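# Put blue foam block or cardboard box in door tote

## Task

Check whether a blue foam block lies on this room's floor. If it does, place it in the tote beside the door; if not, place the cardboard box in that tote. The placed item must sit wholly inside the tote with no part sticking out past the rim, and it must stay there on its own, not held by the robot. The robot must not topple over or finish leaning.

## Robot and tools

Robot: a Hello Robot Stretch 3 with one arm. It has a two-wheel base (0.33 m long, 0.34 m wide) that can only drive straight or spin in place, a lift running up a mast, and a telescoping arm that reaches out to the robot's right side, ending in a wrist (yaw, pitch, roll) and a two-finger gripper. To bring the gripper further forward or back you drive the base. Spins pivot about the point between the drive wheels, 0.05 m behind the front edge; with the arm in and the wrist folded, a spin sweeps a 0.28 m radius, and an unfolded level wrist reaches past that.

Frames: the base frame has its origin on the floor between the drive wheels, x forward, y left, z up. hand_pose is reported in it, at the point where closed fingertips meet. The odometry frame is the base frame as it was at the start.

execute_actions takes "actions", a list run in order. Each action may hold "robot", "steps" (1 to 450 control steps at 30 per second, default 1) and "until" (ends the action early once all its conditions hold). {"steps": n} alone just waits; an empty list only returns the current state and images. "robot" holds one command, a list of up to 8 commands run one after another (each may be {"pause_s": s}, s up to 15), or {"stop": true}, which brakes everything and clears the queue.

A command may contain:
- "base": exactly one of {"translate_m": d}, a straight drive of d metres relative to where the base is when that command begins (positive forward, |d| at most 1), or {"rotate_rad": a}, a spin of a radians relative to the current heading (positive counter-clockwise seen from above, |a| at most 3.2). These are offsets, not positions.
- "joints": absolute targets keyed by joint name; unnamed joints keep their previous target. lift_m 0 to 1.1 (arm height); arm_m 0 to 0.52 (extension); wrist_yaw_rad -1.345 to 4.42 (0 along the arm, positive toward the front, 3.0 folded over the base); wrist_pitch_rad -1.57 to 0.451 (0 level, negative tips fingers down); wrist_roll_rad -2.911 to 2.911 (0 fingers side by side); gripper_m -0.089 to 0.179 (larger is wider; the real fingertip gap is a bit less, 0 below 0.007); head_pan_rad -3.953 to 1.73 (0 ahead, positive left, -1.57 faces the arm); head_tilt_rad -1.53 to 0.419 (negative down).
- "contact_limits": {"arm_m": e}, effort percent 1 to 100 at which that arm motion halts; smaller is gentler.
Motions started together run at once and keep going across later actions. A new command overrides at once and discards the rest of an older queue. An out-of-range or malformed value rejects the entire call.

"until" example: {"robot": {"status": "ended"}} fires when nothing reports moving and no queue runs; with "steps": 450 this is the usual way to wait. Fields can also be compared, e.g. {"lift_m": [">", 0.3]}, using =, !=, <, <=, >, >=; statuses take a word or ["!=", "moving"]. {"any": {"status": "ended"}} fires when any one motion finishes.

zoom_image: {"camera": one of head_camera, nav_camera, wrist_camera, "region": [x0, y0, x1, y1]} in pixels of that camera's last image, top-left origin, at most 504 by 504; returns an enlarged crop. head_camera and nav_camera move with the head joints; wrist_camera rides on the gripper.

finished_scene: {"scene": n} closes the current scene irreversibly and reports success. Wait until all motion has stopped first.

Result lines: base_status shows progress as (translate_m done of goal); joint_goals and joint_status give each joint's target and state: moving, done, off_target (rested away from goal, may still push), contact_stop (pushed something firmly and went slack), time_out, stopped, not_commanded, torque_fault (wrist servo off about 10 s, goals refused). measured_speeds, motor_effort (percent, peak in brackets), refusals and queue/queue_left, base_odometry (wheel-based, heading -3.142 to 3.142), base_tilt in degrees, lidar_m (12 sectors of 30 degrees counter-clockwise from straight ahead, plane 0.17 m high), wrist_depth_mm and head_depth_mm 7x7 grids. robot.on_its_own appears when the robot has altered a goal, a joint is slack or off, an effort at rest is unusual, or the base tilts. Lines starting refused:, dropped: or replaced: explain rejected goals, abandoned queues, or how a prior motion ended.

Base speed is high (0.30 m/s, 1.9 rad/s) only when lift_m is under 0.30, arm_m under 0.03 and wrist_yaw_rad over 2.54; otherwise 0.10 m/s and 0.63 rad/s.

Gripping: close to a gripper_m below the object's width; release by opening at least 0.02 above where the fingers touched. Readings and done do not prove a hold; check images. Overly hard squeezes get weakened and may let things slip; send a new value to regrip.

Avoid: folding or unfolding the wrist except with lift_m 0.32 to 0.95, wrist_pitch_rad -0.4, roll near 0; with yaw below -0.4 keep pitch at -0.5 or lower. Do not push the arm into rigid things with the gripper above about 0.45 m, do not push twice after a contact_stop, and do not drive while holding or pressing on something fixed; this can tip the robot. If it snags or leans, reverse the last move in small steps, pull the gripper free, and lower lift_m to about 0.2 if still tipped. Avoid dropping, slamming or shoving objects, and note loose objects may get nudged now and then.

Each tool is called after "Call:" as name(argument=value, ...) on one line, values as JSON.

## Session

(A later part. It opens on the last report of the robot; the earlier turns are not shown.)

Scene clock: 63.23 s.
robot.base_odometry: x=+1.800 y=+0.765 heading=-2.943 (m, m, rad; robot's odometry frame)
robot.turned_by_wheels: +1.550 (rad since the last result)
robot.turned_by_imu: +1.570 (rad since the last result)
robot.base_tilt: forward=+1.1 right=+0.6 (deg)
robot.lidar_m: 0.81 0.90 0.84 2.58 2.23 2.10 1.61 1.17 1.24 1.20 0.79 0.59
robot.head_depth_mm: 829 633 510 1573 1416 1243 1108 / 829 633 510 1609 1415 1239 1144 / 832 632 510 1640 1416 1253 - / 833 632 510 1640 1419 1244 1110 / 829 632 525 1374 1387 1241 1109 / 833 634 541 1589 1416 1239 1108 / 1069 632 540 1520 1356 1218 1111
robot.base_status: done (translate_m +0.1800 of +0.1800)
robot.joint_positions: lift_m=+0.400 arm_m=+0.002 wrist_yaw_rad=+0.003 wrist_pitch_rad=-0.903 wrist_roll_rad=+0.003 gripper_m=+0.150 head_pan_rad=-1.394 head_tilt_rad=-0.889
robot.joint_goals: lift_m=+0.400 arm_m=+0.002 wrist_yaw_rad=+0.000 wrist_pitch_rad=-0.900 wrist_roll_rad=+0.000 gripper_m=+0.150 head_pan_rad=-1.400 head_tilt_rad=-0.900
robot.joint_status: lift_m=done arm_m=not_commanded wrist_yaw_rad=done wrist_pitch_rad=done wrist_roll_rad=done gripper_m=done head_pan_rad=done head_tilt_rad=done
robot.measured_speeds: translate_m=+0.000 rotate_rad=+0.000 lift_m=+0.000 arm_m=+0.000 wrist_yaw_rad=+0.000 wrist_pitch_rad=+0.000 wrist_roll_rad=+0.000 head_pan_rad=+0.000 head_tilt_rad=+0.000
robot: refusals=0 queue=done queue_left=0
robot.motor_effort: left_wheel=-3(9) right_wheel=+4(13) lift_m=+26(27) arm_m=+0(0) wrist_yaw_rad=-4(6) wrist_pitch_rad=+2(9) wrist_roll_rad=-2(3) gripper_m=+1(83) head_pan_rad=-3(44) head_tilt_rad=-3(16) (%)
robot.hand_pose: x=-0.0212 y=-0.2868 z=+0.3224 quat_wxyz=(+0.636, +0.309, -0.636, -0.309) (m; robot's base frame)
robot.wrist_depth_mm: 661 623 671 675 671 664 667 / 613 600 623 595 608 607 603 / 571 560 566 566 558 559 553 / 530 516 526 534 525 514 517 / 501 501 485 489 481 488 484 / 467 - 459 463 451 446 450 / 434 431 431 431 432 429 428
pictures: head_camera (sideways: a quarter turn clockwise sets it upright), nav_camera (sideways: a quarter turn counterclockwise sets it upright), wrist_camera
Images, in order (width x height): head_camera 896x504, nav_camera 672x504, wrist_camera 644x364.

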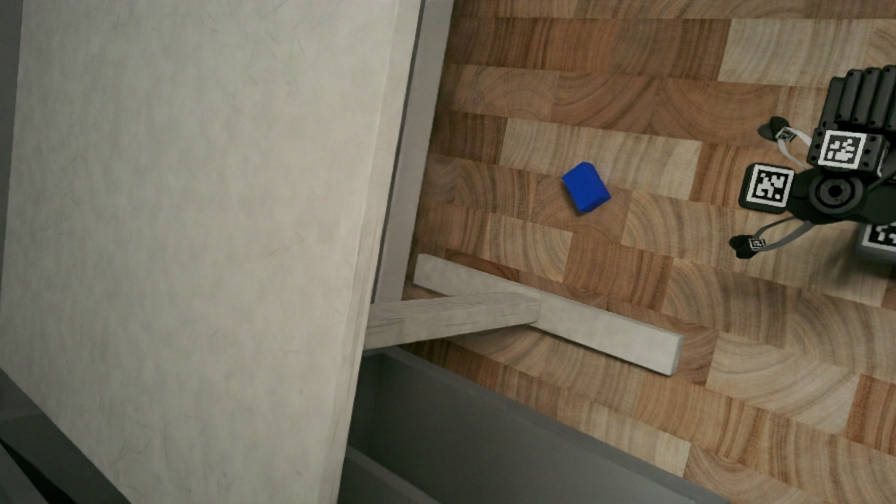

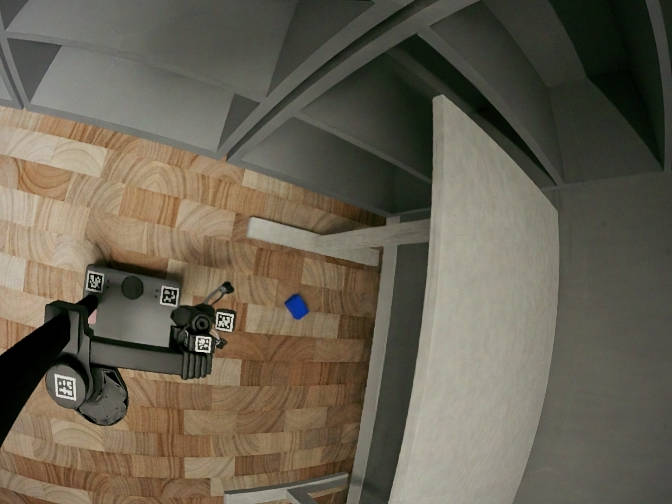

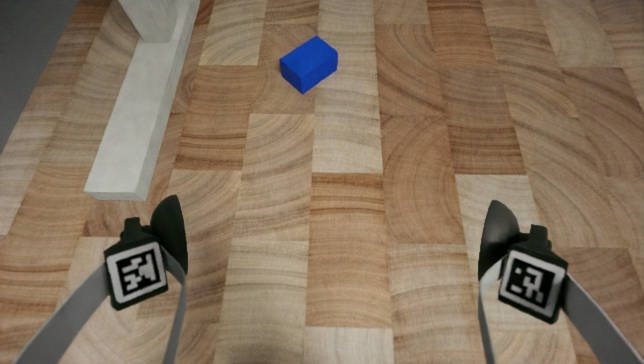

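Call:
execute_actions(actions=[{"robot":{"joints":{"arm_m":0.3,"lift_m":0.2}},"steps":300,"until":{"robot":{"status":"ended"}}}])

Scene clock: 66.73 s.
robot.base_odometry: x=+1.800 y=+0.765 heading=-2.943 (m, m, rad; robot's odometry frame)
robot.turned_by_wheels: +0.000 (rad since the last result)
robot.turned_by_imu: +0.000 (rad since the last result)
robot.base_tilt: forward=+1.1 right=+0.6 (deg)
robot.lidar_m: 0.81 0.90 0.84 2.58 2.23 2.10 1.61 1.17 1.25 1.20 0.79 0.59
robot.head_depth_mm: 830 633 510 1570 1414 1246 1110 / 832 632 510 1606 1420 1242 1108 / 829 631 510 1636 1445 1225 1124 / 830 632 510 1638 1418 1239 1126 / 832 633 525 1370 1379 1244 1105 / 832 633 539 1585 1416 1239 1111 / 1068 632 540 1520 1359 1224 1112
robot.base_status: done (translate_m +0.1800 of +0.1800)
robot.joint_positions: lift_m=+0.200 arm_m=+0.300 wrist_yaw_rad=+0.001 wrist_pitch_rad=-0.905 wrist_roll_rad=+0.003 gripper_m=+0.150 head_pan_rad=-1.394 head_tilt_rad=-0.889
robot.joint_goals: lift_m=+0.200 arm_m=+0.300 wrist_yaw_rad=+0.000 wrist_pitch_rad=-0.900 wrist_roll_rad=+0.000 gripper_m=+0.150 head_pan_rad=-1.400 head_tilt_rad=-0.900
robot.joint_status: lift_m=done arm_m=done wrist_yaw_rad=done wrist_pitch_rad=done wrist_roll_rad=done gripper_m=done head_pan_rad=done head_tilt_rad=done
robot.measured_speeds: translate_m=+0.000 rotate_rad=+0.000 lift_m=+0.000 arm_m=+0.000 wrist_yaw_rad=+0.000 wrist_pitch_rad=+0.000 wrist_roll_rad=+0.000 head_pan_rad=+0.000 head_tilt_rad=+0.000
robot: refusals=0 queue=done queue_left=0
robot.motor_effort: left_wheel=-3(2) right_wheel=+3(4) lift_m=+20(26) arm_m=+5(5) wrist_yaw_rad=-2(4) wrist_pitch_rad=+3(3) wrist_roll_rad=-2(2) gripper_m=-1(1) head_pan_rad=-3(3) head_tilt_rad=-4(4) (%)
robot.hand_pose: x=-0.0214 y=-0.5839 z=+0.1225 quat_wxyz=(+0.635, +0.309, -0.636, -0.310) (m; robot's base frame)
robot.wrist_depth_mm: 357 397 400 399 393 384 385 / 344 364 363 358 357 352 353 / 332 336 328 289 329 329 324 / 314 311 303 303 306 302 302 / 292 292 287 285 282 287 280 / 275 - 266 267 265 261 266 / 254 254 253 252 250 249 249
pictures: head_camera (sideways: a quarter turn clockwise sets it upright), nav_camera (sideways: a quarter turn counterclockwise sets it upright), wrist_camera
Images, in order (width x height): head_camera 896x504, nav_camera 672x504, wrist_camera 644x364.

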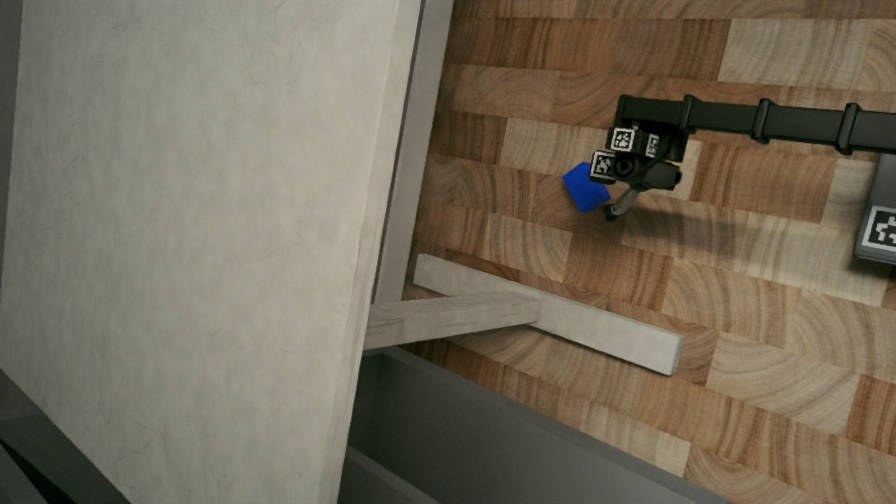

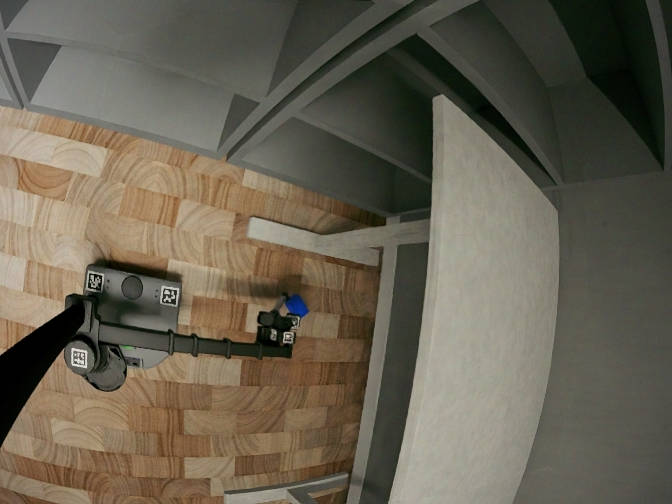

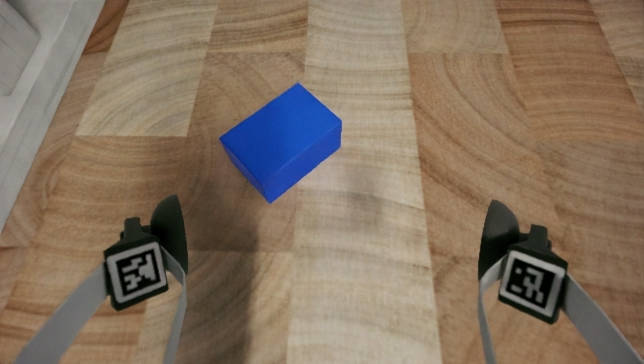

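Call:
execute_actions(actions=[{"robot":[{"base":{"translate_m":0.045},"joints":{"arm_m":0.38}},{"joints":{"lift_m":0.11}}],"steps":300,"until":{"robot":{"status":"ended"}}}])

Scene clock: 70.73 s.
robot.base_odometry: x=+1.756 y=+0.756 heading=-2.943 (m, m, rad; robot's odometry frame)
robot.turned_by_wheels: +0.000 (rad since the last result)
robot.turned_by_imu: +0.000 (rad since the last result)
robot.base_tilt: forward=+1.1 right=+0.6 (deg)
robot.lidar_m: 0.81 0.90 0.81 2.58 2.26 2.15 1.66 1.21 1.25 1.20 0.77 0.55
robot.head_depth_mm: 829 632 509 1568 1421 1242 1111 / 829 633 510 1609 1448 1245 1111 / 832 631 509 1634 1441 1243 1122 / 830 633 509 1601 1411 1240 1128 / 830 633 523 1575 1387 1253 1106 / 871 633 539 1551 1389 1246 1113 / 1104 631 539 1449 1331 1216 1110
robot.base_status: done (translate_m +0.0450 of +0.0450)
robot.joint_positions: lift_m=+0.110 arm_m=+0.380 wrist_yaw_rad=+0.001 wrist_pitch_rad=-0.905 wrist_roll_rad=+0.003 gripper_m=+0.150 head_pan_rad=-1.394 head_tilt_rad=-0.889
robot.joint_goals: lift_m=+0.110 arm_m=+0.380 wrist_yaw_rad=+0.000 wrist_pitch_rad=-0.900 wrist_roll_rad=+0.000 gripper_m=+0.150 head_pan_rad=-1.400 head_tilt_rad=-0.900
robot.joint_status: lift_m=done arm_m=done wrist_yaw_rad=done wrist_pitch_rad=done wrist_roll_rad=done gripper_m=done head_pan_rad=done head_tilt_rad=done
robot.measured_speeds: translate_m=+0.000 rotate_rad=+0.000 lift_m=+0.000 arm_m=+0.000 wrist_yaw_rad=+0.000 wrist_pitch_rad=+0.000 wrist_roll_rad=+0.000 head_pan_rad=+0.000 head_tilt_rad=+0.000
robot: refusals=0 queue=done queue_left=0
robot.motor_effort: left_wheel=-2(3) right_wheel=+3(9) lift_m=+21(21) arm_m=+5(1) wrist_yaw_rad=-1(2) wrist_pitch_rad=+3(3) wrist_roll_rad=-2(2) gripper_m=-1(0) head_pan_rad=-3(3) head_tilt_rad=-3(4) (%)
robot.hand_pose: x=-0.0214 y=-0.6639 z=+0.0325 quat_wxyz=(+0.635, +0.309, -0.636, -0.310) (m; robot's base frame)
robot.wrist_depth_mm: 269 271 267 269 264 264 261 / 250 245 245 245 244 240 239 / 228 228 226 172 177 222 220 / 212 212 203 159 192 206 204 / 196 199 195 151 192 193 191 / 186 - 182 181 181 178 179 / - 172 172 170 169 169 168
pictures: head_camera (sideways: a quarter turn clockwise sets it upright), nav_camera (sideways: a quarter turn counterclockwise sets it upright), wrist_camera
Images, in order (width x height): head_camera 896x504, nav_camera 672x504, wrist_camera 644x364.

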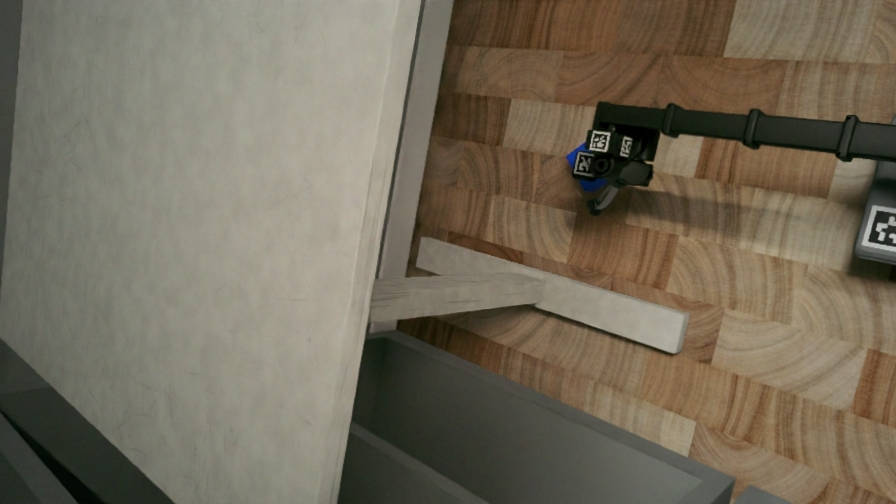

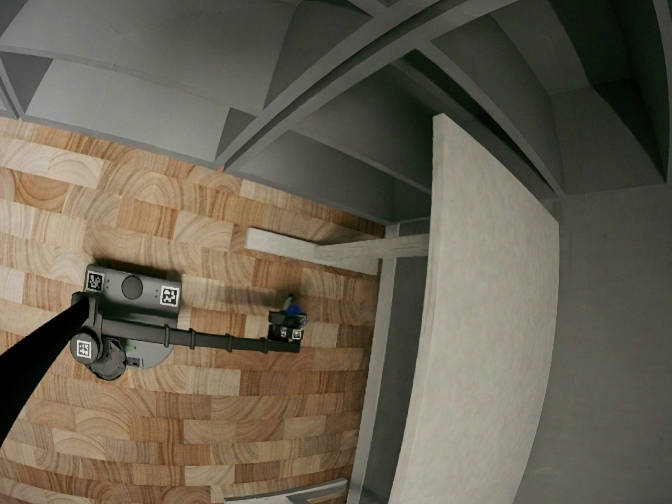

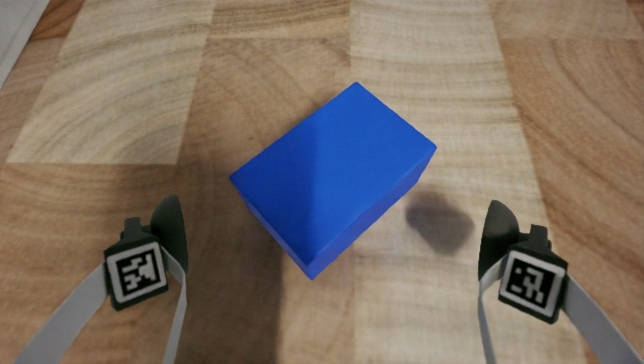

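Extend a little more, then close.

Call:
execute_actions(actions=[{"robot":[{"joints":{"arm_m":0.41}},{"joints":{"gripper_m":0.03}},{"pause_s":0.5},{"joints":{"lift_m":0.25}}],"steps":300,"until":{"robot":{"status":"ended"}}}])

Scene clock: 76.13 s.
robot.base_odometry: x=+1.756 y=+0.756 heading=-2.943 (m, m, rad; robot's odometry frame)
robot.turned_by_wheels: +0.000 (rad since the last result)
robot.turned_by_imu: +0.000 (rad since the last result)
robot.base_tilt: forward=+1.0 right=+0.4 (deg)
robot.lidar_m: 0.80 0.90 0.81 2.58 2.26 2.15 1.66 1.20 1.24 0.67 0.77 0.55
robot.head_depth_mm: 829 631 509 1576 1416 1237 1114 / 830 633 509 1612 1412 1242 1119 / 832 631 509 1640 1389 1239 1125 / 831 633 510 1596 1410 1243 1122 / 830 632 524 1573 1383 1240 1110 / 870 633 541 1549 1388 1242 1107 / 1101 633 539 1449 1338 1212 1107
robot.base_status: done (translate_m +0.0450 of +0.0450)
robot.joint_positions: lift_m=+0.250 arm_m=+0.410 wrist_yaw_rad=+0.001 wrist_pitch_rad=-0.907 wrist_roll_rad=+0.003 gripper_m=+0.031 head_pan_rad=-1.394 head_tilt_rad=-0.889
robot.joint_goals: lift_m=+0.250 arm_m=+0.410 wrist_yaw_rad=+0.000 wrist_pitch_rad=-0.900 wrist_roll_rad=+0.000 gripper_m=+0.030 head_pan_rad=-1.400 head_tilt_rad=-0.900
robot.joint_status: lift_m=done arm_m=done wrist_yaw_rad=done wrist_pitch_rad=done wrist_roll_rad=done gripper_m=done head_pan_rad=done head_tilt_rad=done
robot.measured_speeds: translate_m=+0.000 rotate_rad=+0.000 lift_m=+0.000 arm_m=+0.000 wrist_yaw_rad=+0.000 wrist_pitch_rad=+0.000 wrist_roll_rad=+0.000 head_pan_rad=+0.000 head_tilt_rad=+0.000
robot: refusals=0 queue=done queue_left=0
robot.motor_effort: left_wheel=-2(3) right_wheel=+4(3) lift_m=+27(28) arm_m=+5(4) wrist_yaw_rad=-1(1) wrist_pitch_rad=+4(5) wrist_roll_rad=-2(2) gripper_m=-18(90) head_pan_rad=-4(4) head_tilt_rad=-4(3) (%)
robot.hand_pose: x=-0.0214 y=-0.6935 z=+0.1719 quat_wxyz=(+0.635, +0.310, -0.636, -0.310) (m; robot's base frame)
robot.wrist_depth_mm: 464 432 469 460 457 456 449 / 416 409 418 419 419 415 413 / 348 385 390 174 176 386 379 / 317 363 361 158 254 356 354 / 308 338 336 147 147 332 328 / 300 317 313 310 303 311 308 / 291 299 295 294 292 290 291
pictures: head_camera (sideways: a quarter turn clockwise sets it upright), nav_camera (sideways: a quarter turn counterclockwise sets it upright), wrist_camera
Images, in order (width x height): head_camera 896x504, nav_camera 672x504, wrist_camera 644x364.

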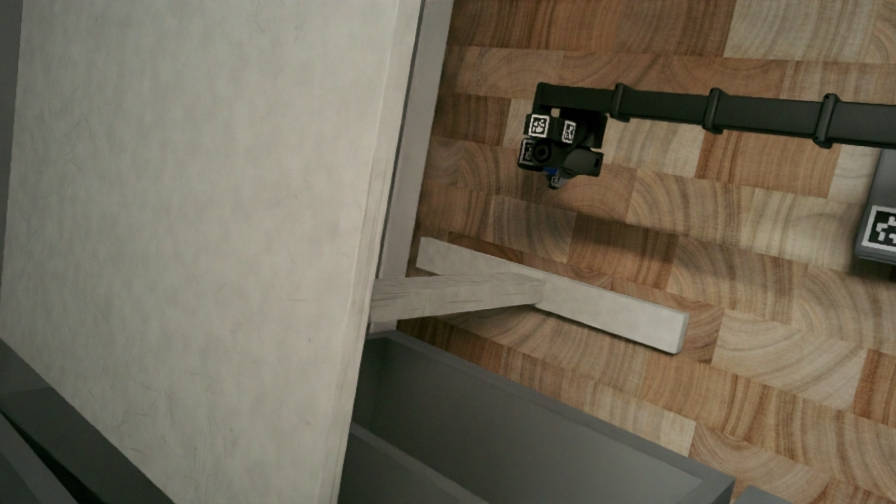

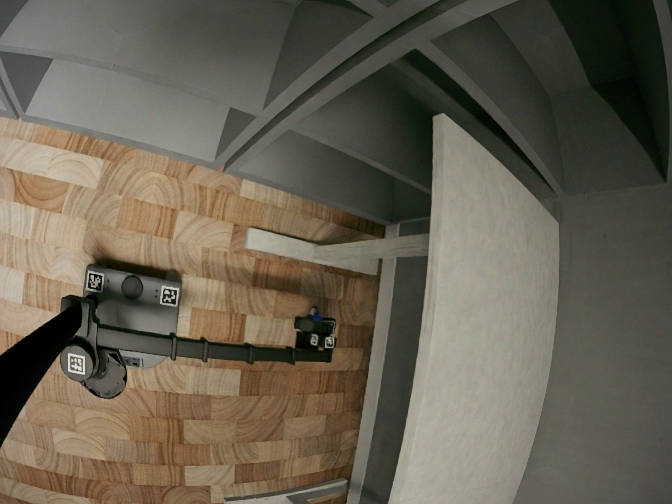

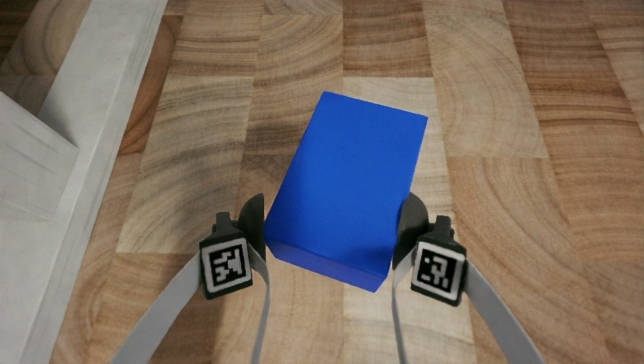

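Call:
execute_actions(actions=[{"robot":[{"joints":{"arm_m":0.0,"lift_m":0.4,"wrist_pitch_rad":-0.4}},{"joints":{"wrist_yaw_rad":3.0}},{"joints":{"lift_m":0.29,"head_pan_rad":0,"head_tilt_rad":-0.7}},{"base":{"translate_m":-0.225}},{"base":{"rotate_rad":1.55}},{"base":{"translate_m":1.0}},{"base":{"translate_m":1.0}}],"steps":450,"until":{"robot":{"status":"ended"}}},{"steps":450,"until":{"robot":{"status":"ended"}}}])

Scene clock: 101.20 s.
robot.base_odometry: x=+2.329 y=-1.168 heading=-1.394 (m, m, rad; robot's odometry frame)
robot.turned_by_wheels: +1.550 (rad since the last result)
robot.turned_by_imu: +1.572 (rad since the last result)
robot.base_tilt: forward=+1.0 right=+0.5 (deg)
robot.lidar_m: 0.57 0.59 0.79 1.51 1.45 2.16 2.78 1.46 0.81 2.27 0.82 0.59
robot.head_depth_mm: 443 498 569 666 801 1003 1155 / 444 500 572 668 805 1012 1158 / 445 502 574 672 810 1022 1159 / 446 502 576 676 814 1027 1172 / 449 505 579 676 819 1034 1167 / 450 507 581 664 825 1043 1164 / 445 499 565 662 828 1052 1165
robot.base_status: done (translate_m +1.0000 of +1.0000)
robot.joint_positions: lift_m=+0.290 arm_m=+0.003 wrist_yaw_rad=+2.998 wrist_pitch_rad=-0.424 wrist_roll_rad=+0.003 gripper_m=+0.031 head_pan_rad=-0.007 head_tilt_rad=-0.703
robot.joint_goals: lift_m=+0.290 arm_m=+0.000 wrist_yaw_rad=+3.000 wrist_pitch_rad=-0.400 wrist_roll_rad=+0.000 gripper_m=+0.030 head_pan_rad=+0.000 head_tilt_rad=-0.700
robot.joint_status: lift_m=done arm_m=done wrist_yaw_rad=done wrist_pitch_rad=done wrist_roll_rad=done gripper_m=done head_pan_rad=done head_tilt_rad=done
robot.measured_speeds: translate_m=+0.000 rotate_rad=+0.000 lift_m=+0.000 arm_m=+0.000 wrist_yaw_rad=+0.000 wrist_pitch_rad=+0.000 wrist_roll_rad=+0.000 head_pan_rad=+0.000 head_tilt_rad=+0.000
robot: refusals=0 queue=done queue_left=0
robot.motor_effort: left_wheel=-3(8) right_wheel=+3(12) lift_m=+20(29) arm_m=-4(7) wrist_yaw_rad=+1(2) wrist_pitch_rad=+12(13) wrist_roll_rad=-2(2) gripper_m=-17(18) head_pan_rad=+3(44) head_tilt_rad=+1(15) (%)
robot.hand_pose: x=+0.0107 y=+0.0739 z=+0.3015 quat_wxyz=(+0.198, +0.701, +0.099, +0.678) (m; robot's base frame)
robot.wrist_depth_mm: - - - - - 816 568 / - - - - - 819 580 / 844 853 852 174 177 770 590 / 685 673 700 158 393 676 579 / 568 557 - 147 148 563 541 / 480 488 - 168 451 486 483 / - - - - 419 418 416
pictures: head_camera (sideways: a quarter turn clockwise sets it upright), nav_camera (sideways: a quarter turn counterclockwise sets it upright), wrist_camera
Images, in order (width x height): head_camera 896x504, nav_camera 672x504, wrist_camera 644x364.

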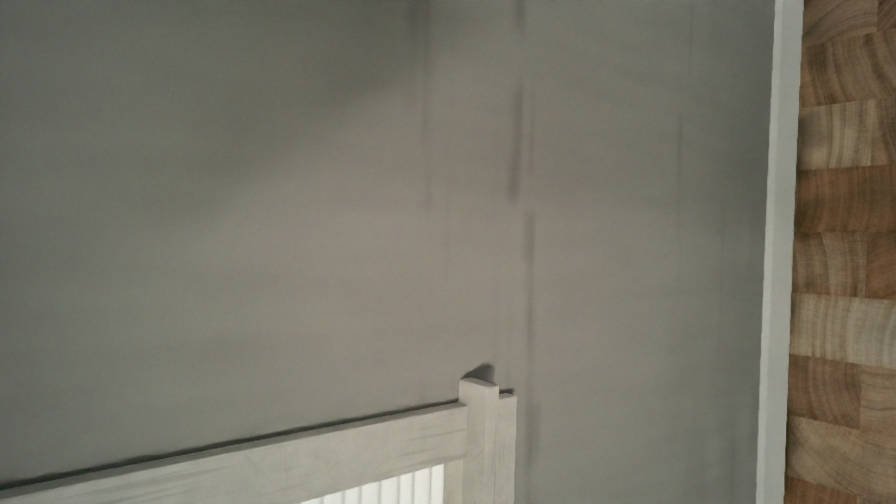

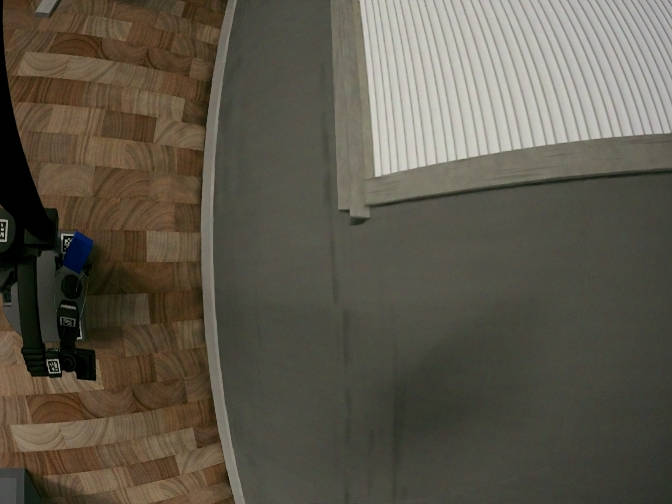

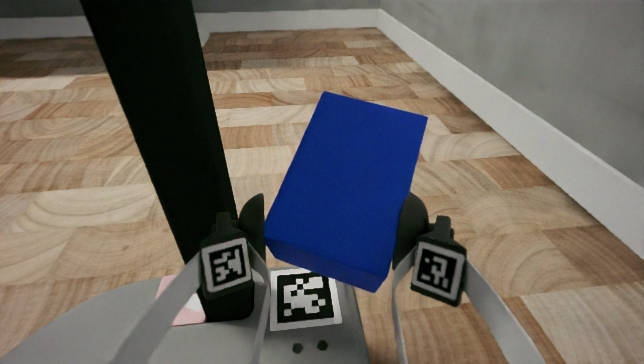

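Call:
execute_actions(actions=[{"robot":[{"base":{"translate_m":0.07}},{"base":{"rotate_rad":-1.55}},{"base":{"translate_m":1.0}},{"base":{"translate_m":0.6}}],"steps":450,"until":{"robot":{"status":"ended"}}}])

Scene clock: 114.13 s.
robot.base_odometry: x=+0.773 y=-1.552 heading=-2.943 (m, m, rad; robot's odometry frame)
robot.turned_by_wheels: -1.550 (rad since the last result)
robot.turned_by_imu: -1.568 (rad since the last result)
robot.base_tilt: forward=+1.2 right=+0.5 (deg)
robot.lidar_m: 1.29 0.66 0.48 0.46 0.50 0.69 1.97 0.68 0.66 1.83 1.81 1.33
robot.head_depth_mm: 1054 1183 1342 1571 1622 1359 1169 / 1058 1192 1359 1597 1622 1352 1168 / 1065 1195 1370 1604 1604 1322 1171 / 1072 1207 1381 1622 1604 1323 1167 / 1070 1211 1394 1628 1607 1354 1162 / 1083 1222 1400 1607 1577 1352 1161 / 1090 1182 1261 1282 1271 1283 1168
robot.base_status: done (translate_m +0.6000 of +0.6000)
robot.joint_positions: lift_m=+0.290 arm_m=+0.003 wrist_yaw_rad=+2.998 wrist_pitch_rad=-0.424 wrist_roll_rad=+0.003 gripper_m=+0.031 head_pan_rad=-0.007 head_tilt_rad=-0.703
robot.joint_goals: lift_m=+0.290 arm_m=+0.000 wrist_yaw_rad=+3.000 wrist_pitch_rad=-0.400 wrist_roll_rad=+0.000 gripper_m=+0.030 head_pan_rad=+0.000 head_tilt_rad=-0.700
robot.joint_status: lift_m=done arm_m=done wrist_yaw_rad=done wrist_pitch_rad=done wrist_roll_rad=done gripper_m=done head_pan_rad=done head_tilt_rad=done
robot.measured_speeds: translate_m=+0.000 rotate_rad=+0.000 lift_m=+0.000 arm_m=+0.000 wrist_yaw_rad=+0.000 wrist_pitch_rad=+0.000 wrist_roll_rad=+0.000 head_pan_rad=+0.000 head_tilt_rad=+0.000
robot: refusals=0 queue=done queue_left=0
robot.motor_effort: left_wheel=+2(10) right_wheel=-2(11) lift_m=+21(21) arm_m=-4(4) wrist_yaw_rad=+1(1) wrist_pitch_rad=+12(13) wrist_roll_rad=-2(2) gripper_m=-16(17) head_pan_rad=+4(4) head_tilt_rad=+2(3) (%)
robot.hand_pose: x=+0.0107 y=+0.0739 z=+0.3015 quat_wxyz=(+0.198, +0.701, +0.099, +0.678) (m; robot's base frame)
robot.wrist_depth_mm: 447 - 466 468 478 488 504 / 481 - 519 505 528 543 560 / 533 540 565 174 177 602 619 / 578 589 615 158 394 654 681 / 561 562 - 147 148 560 560 / 481 499 - 169 450 481 481 / - - - - 420 421 415
pictures: head_camera (sideways: a quarter turn clockwise sets it upright), nav_camera (sideways: a quarter turn counterclockwise sets it upright), wrist_camera
Images, in order (width x height): head_camera 896x504, nav_camera 672x504, wrist_camera 644x364.

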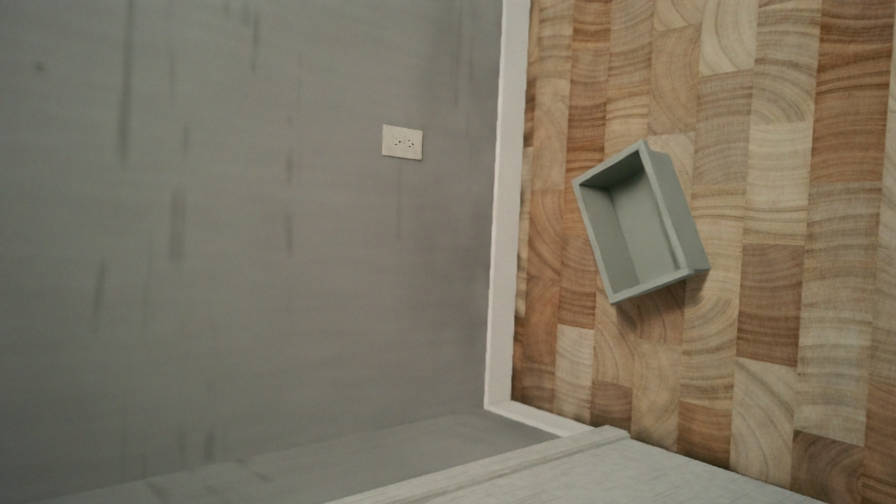

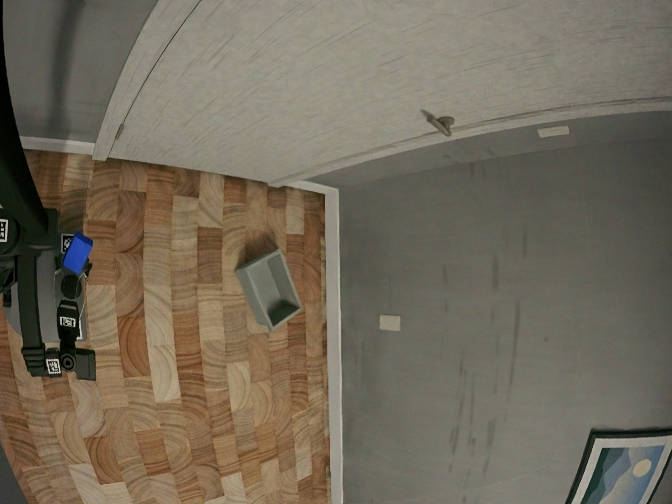

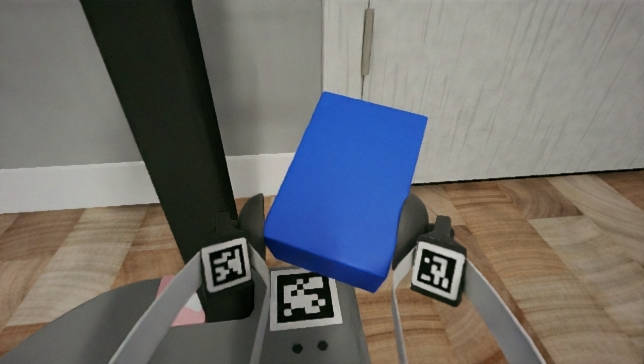

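Call:
execute_actions(actions=[{"robot":[{"base":{"translate_m":0.25}},{"base":{"rotate_rad":1.55},"joints":{"head_pan_rad":-1.4,"head_tilt_rad":-1.0}},{"base":{"translate_m":-0.05},"joints":{"lift_m":0.4}},{"joints":{"wrist_yaw_rad":0}},{"joints":{"wrist_pitch_rad":-0.9,"arm_m":0.2}}],"steps":450,"until":{"robot":{"status":"ended"}}}])

Scene clock: 126.50 s.
robot.base_odometry: x=+0.519 y=-1.552 heading=-1.394 (m, m, rad; robot's odometry frame)
robot.turned_by_wheels: +1.550 (rad since the last result)
robot.turned_by_imu: +1.570 (rad since the last result)
robot.base_tilt: forward=+1.0 right=+0.5 (deg)
robot.lidar_m: 0.51 0.52 0.75 2.00 0.88 0.99 2.65 1.49 1.08 1.04 0.74 0.53
robot.head_depth_mm: 902 1057 1276 1491 1346 1210 1093 / 923 1086 1325 1505 1393 1213 - / 946 1114 1363 1523 1307 1207 - / 964 1146 1421 1525 1326 1213 1108 / 990 1183 1466 1526 1350 1211 1096 / 1016 1178 1359 1445 1354 1209 1094 / 925 986 1024 1104 1196 1192 1097
robot.base_status: done (translate_m -0.0500 of -0.0500)
robot.joint_positions: lift_m=+0.400 arm_m=+0.200 wrist_yaw_rad=+0.001 wrist_pitch_rad=-0.907 wrist_roll_rad=+0.003 gripper_m=+0.031 head_pan_rad=-1.394 head_tilt_rad=-0.988
robot.joint_goals: lift_m=+0.400 arm_m=+0.200 wrist_yaw_rad=+0.000 wrist_pitch_rad=-0.900 wrist_roll_rad=+0.000 gripper_m=+0.030 head_pan_rad=-1.400 head_tilt_rad=-1.000
robot.joint_status: lift_m=done arm_m=done wrist_yaw_rad=done wrist_pitch_rad=done wrist_roll_rad=done gripper_m=done head_pan_rad=done head_tilt_rad=done
robot.measured_speeds: translate_m=+0.000 rotate_rad=+0.000 lift_m=+0.000 arm_m=+0.000 wrist_yaw_rad=+0.000 wrist_pitch_rad=+0.000 wrist_roll_rad=+0.000 head_pan_rad=+0.000 head_tilt_rad=+0.000
robot: refusals=0 queue=done queue_left=0
robot.motor_effort: left_wheel=-2(9) right_wheel=+3(13) lift_m=+27(28) arm_m=+5(3) wrist_yaw_rad=-2(5) wrist_pitch_rad=+4(13) wrist_roll_rad=-2(2) gripper_m=-17(18) head_pan_rad=-3(45) head_tilt_rad=-4(22) (%)
robot.hand_pose: x=-0.0214 y=-0.4835 z=+0.3219 quat_wxyz=(+0.635, +0.310, -0.636, -0.310) (m; robot's base frame)
robot.wrist_depth_mm: 641 650 653 659 656 647 645 / 609 615 616 610 605 599 602 / 573 572 568 175 176 559 558 / 530 519 483 158 272 518 515 / 493 492 405 146 147 476 480 / 458 454 346 443 445 456 452 / 433 432 433 429 424 425 422
pictures: head_camera (sideways: a quarter turn clockwise sets it upright), nav_camera (sideways: a quarter turn counterclockwise sets it upright), wrist_camera
Images, in order (width x height): head_camera 896x504, nav_camera 672x504, wrist_camera 644x364.

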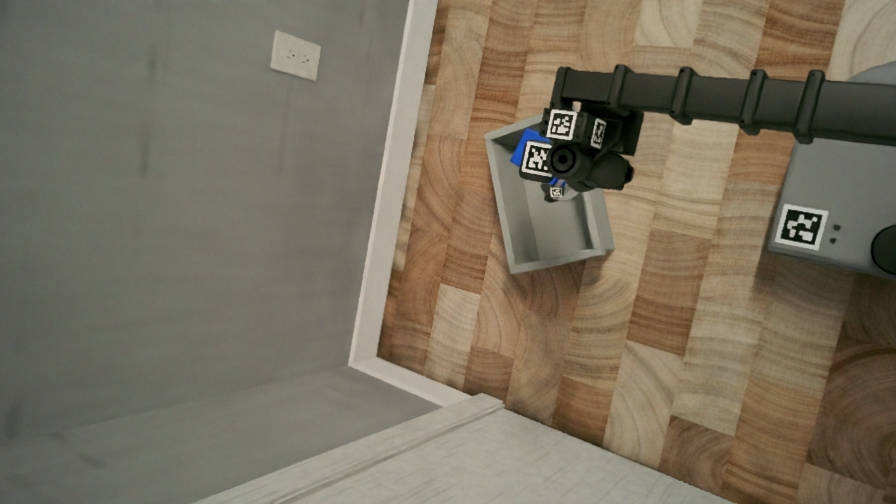

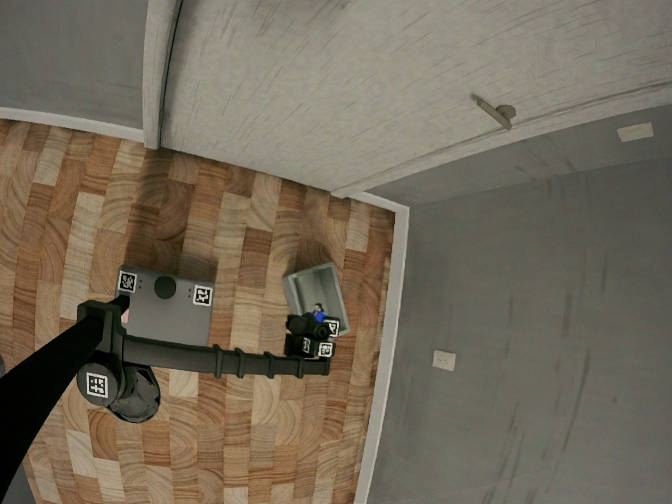

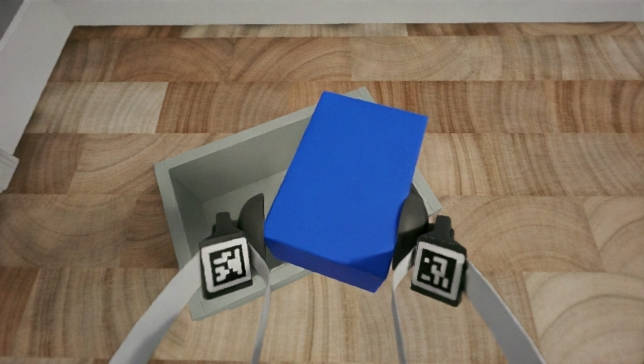

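Call:
execute_actions(actions=[{"robot":[{"base":{"translate_m":0.06},"joints":{"arm_m":0.28}},{"joints":{"lift_m":0.28}}],"steps":450,"until":{"robot":{"status":"ended"}}}])

Scene clock: 130.23 s.
robot.base_odometry: x=+0.529 y=-1.611 heading=-1.394 (m, m, rad; robot's odometry frame)
robot.turned_by_wheels: +0.000 (rad since the last result)
robot.turned_by_imu: +0.000 (rad since the last result)
robot.base_tilt: forward=+1.1 right=+0.6 (deg)
robot.lidar_m: 0.45 0.47 0.66 1.76 0.88 0.99 2.66 1.48 1.08 1.03 0.65 0.47
robot.head_depth_mm: 901 1053 1271 1488 1345 1206 1095 / 922 1084 1323 1505 1299 1206 - / 943 1114 1368 1531 1304 1205 - / 964 1150 1411 1529 1327 1202 1110 / 990 1185 1458 1532 1348 1211 1098 / 979 1100 1209 1270 1308 1209 1096 / 817 836 886 970 1054 1151 1101
robot.base_status: done (translate_m +0.0600 of +0.0600)
robot.joint_positions: lift_m=+0.280 arm_m=+0.280 wrist_yaw_rad=+0.001 wrist_pitch_rad=-0.907 wrist_roll_rad=+0.003 gripper_m=+0.031 head_pan_rad=-1.394 head_tilt_rad=-0.988
robot.joint_goals: lift_m=+0.280 arm_m=+0.280 wrist_yaw_rad=+0.000 wrist_pitch_rad=-0.900 wrist_roll_rad=+0.000 gripper_m=+0.030 head_pan_rad=-1.400 head_tilt_rad=-1.000
robot.joint_status: lift_m=done arm_m=done wrist_yaw_rad=done wrist_pitch_rad=done wrist_roll_rad=done gripper_m=done head_pan_rad=done head_tilt_rad=done
robot.measured_speeds: translate_m=+0.000 rotate_rad=+0.000 lift_m=+0.000 arm_m=+0.000 wrist_yaw_rad=+0.000 wrist_pitch_rad=+0.000 wrist_roll_rad=+0.000 head_pan_rad=+0.000 head_tilt_rad=+0.000
robot: refusals=0 queue=done queue_left=0
robot.motor_effort: left_wheel=-2(3) right_wheel=+3(7) lift_m=+21(27) arm_m=+5(7) wrist_yaw_rad=-2(1) wrist_pitch_rad=+4(4) wrist_roll_rad=-2(2) gripper_m=-17(17) head_pan_rad=-4(3) head_tilt_rad=-4(3) (%)
robot.hand_pose: x=-0.0214 y=-0.5634 z=+0.2022 quat_wxyz=(+0.635, +0.310, -0.636, -0.310) (m; robot's base frame)
robot.wrist_depth_mm: 506 508 504 502 503 495 497 / 466 460 459 462 450 451 452 / 433 430 427 174 176 414 412 / 400 393 300 158 245 288 386 / 370 361 317 146 148 292 358 / 349 341 333 336 329 233 338 / 328 321 290 318 220 321 320
pictures: head_camera (sideways: a quarter turn clockwise sets it upright), nav_camera (sideways: a quarter turn counterclockwise sets it upright), wrist_camera
Images, in order (width x height): head_camera 896x504, nav_camera 672x504, wrist_camera 644x364.

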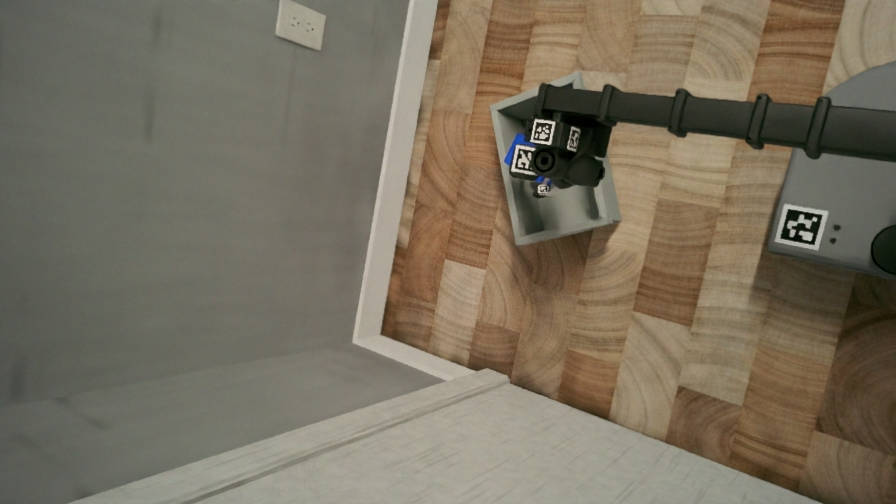

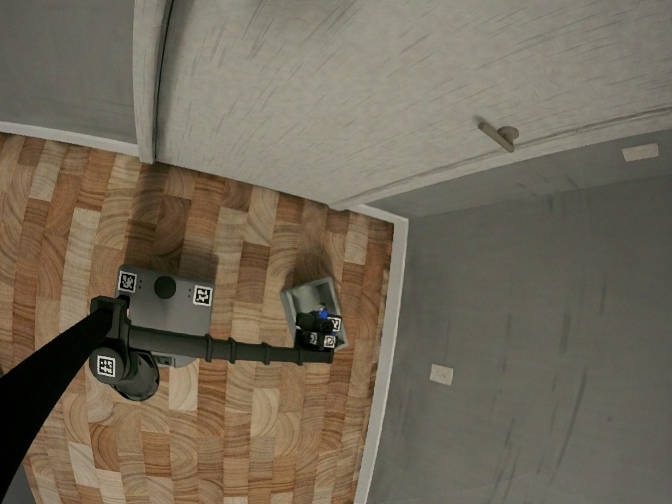

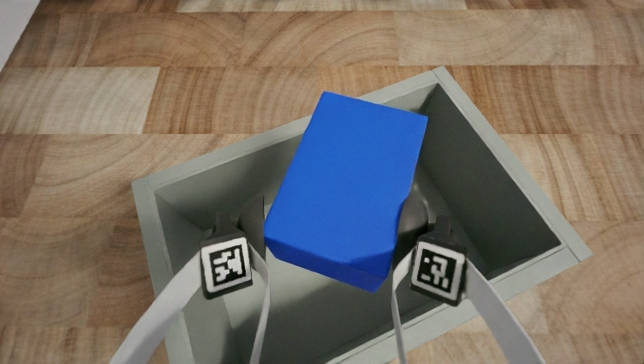

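Call:
execute_actions(actions=[{"robot":[{"joints":{"lift_m":0.15}},{"joints":{"gripper_m":0.1}},{"pause_s":0.5},{"joints":{"lift_m":0.4}},{"joints":{"arm_m":0.05}}],"steps":450,"until":{"robot":{"status":"ended"}}}])

Scene clock: 139.90 s.
robot.base_odometry: x=+0.529 y=-1.611 heading=-1.394 (m, m, rad; robot's odometry frame)
robot.turned_by_wheels: +0.000 (rad since the last result)
robot.turned_by_imu: -0.001 (rad since the last result)
robot.base_tilt: forward=+1.1 right=+0.6 (deg)
robot.lidar_m: 0.45 0.47 0.66 1.77 0.87 0.99 2.66 1.49 1.08 1.03 0.65 0.47
robot.head_depth_mm: 902 1055 1271 1500 1353 1204 1092 / 921 1087 1329 1504 1305 1243 - / 941 1115 1368 1522 1319 - - / 967 1147 1416 1530 1323 1209 1109 / 990 1180 1458 1525 1348 1210 1097 / 980 1103 1201 1270 1310 1210 1098 / 818 838 887 968 1050 1155 1099
robot.base_status: done (translate_m +0.0600 of +0.0600)
robot.joint_positions: lift_m=+0.400 arm_m=+0.050 wrist_yaw_rad=+0.001 wrist_pitch_rad=-0.905 wrist_roll_rad=+0.000 gripper_m=+0.100 head_pan_rad=-1.394 head_tilt_rad=-0.988
robot.joint_goals: lift_m=+0.400 arm_m=+0.050 wrist_yaw_rad=+0.000 wrist_pitch_rad=-0.900 wrist_roll_rad=+0.000 gripper_m=+0.100 head_pan_rad=-1.400 head_tilt_rad=-1.000
robot.joint_status: lift_m=done arm_m=done wrist_yaw_rad=done wrist_pitch_rad=done wrist_roll_rad=done gripper_m=done head_pan_rad=done head_tilt_rad=done
robot.measured_speeds: translate_m=+0.000 rotate_rad=+0.000 lift_m=+0.000 arm_m=+0.000 wrist_yaw_rad=+0.000 wrist_pitch_rad=+0.000 wrist_roll_rad=+0.000 head_pan_rad=+0.000 head_tilt_rad=+0.000
robot: refusals=0 queue=done queue_left=0
robot.motor_effort: left_wheel=-2(2) right_wheel=+2(3) lift_m=+27(28) arm_m=-5(3) wrist_yaw_rad=-2(1) wrist_pitch_rad=+3(4) wrist_roll_rad=+0(2) gripper_m=+2(78) head_pan_rad=-3(4) head_tilt_rad=-4(4) (%)
robot.hand_pose: x=-0.0214 y=-0.3348 z=+0.3222 quat_wxyz=(+0.636, +0.310, -0.635, -0.309) (m; robot's base frame)
robot.wrist_depth_mm: 571 679 689 665 669 660 653 / 550 619 611 524 543 612 604 / 545 576 559 524 520 568 558 / 524 525 527 479 517 519 520 / 496 489 491 490 483 483 483 / 463 465 451 458 457 457 448 / 437 430 432 428 418 426 427
pictures: head_camera (sideways: a quarter turn clockwise sets it upright), nav_camera (sideways: a quarter turn counterclockwise sets it upright), wrist_camera
Images, in order (width x height): head_camera 896x504, nav_camera 672x504, wrist_camera 644x364.

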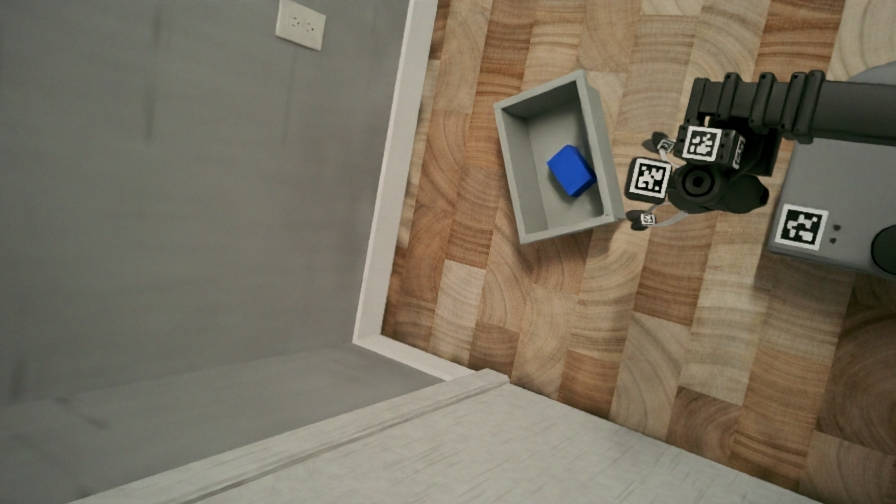

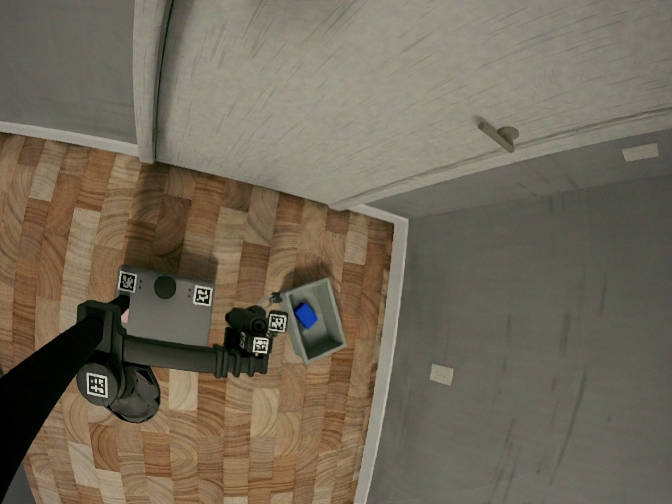

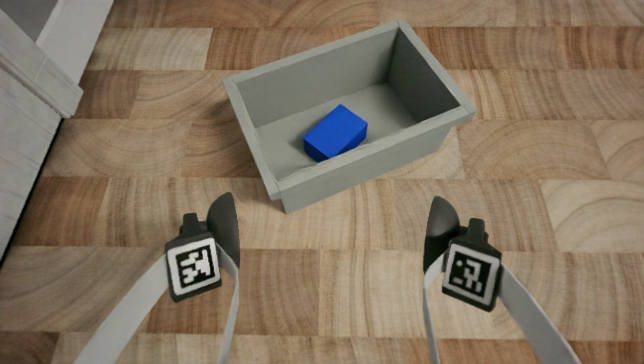

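Call:
finished_scene(scene=1)

The scene is finished: the task was done.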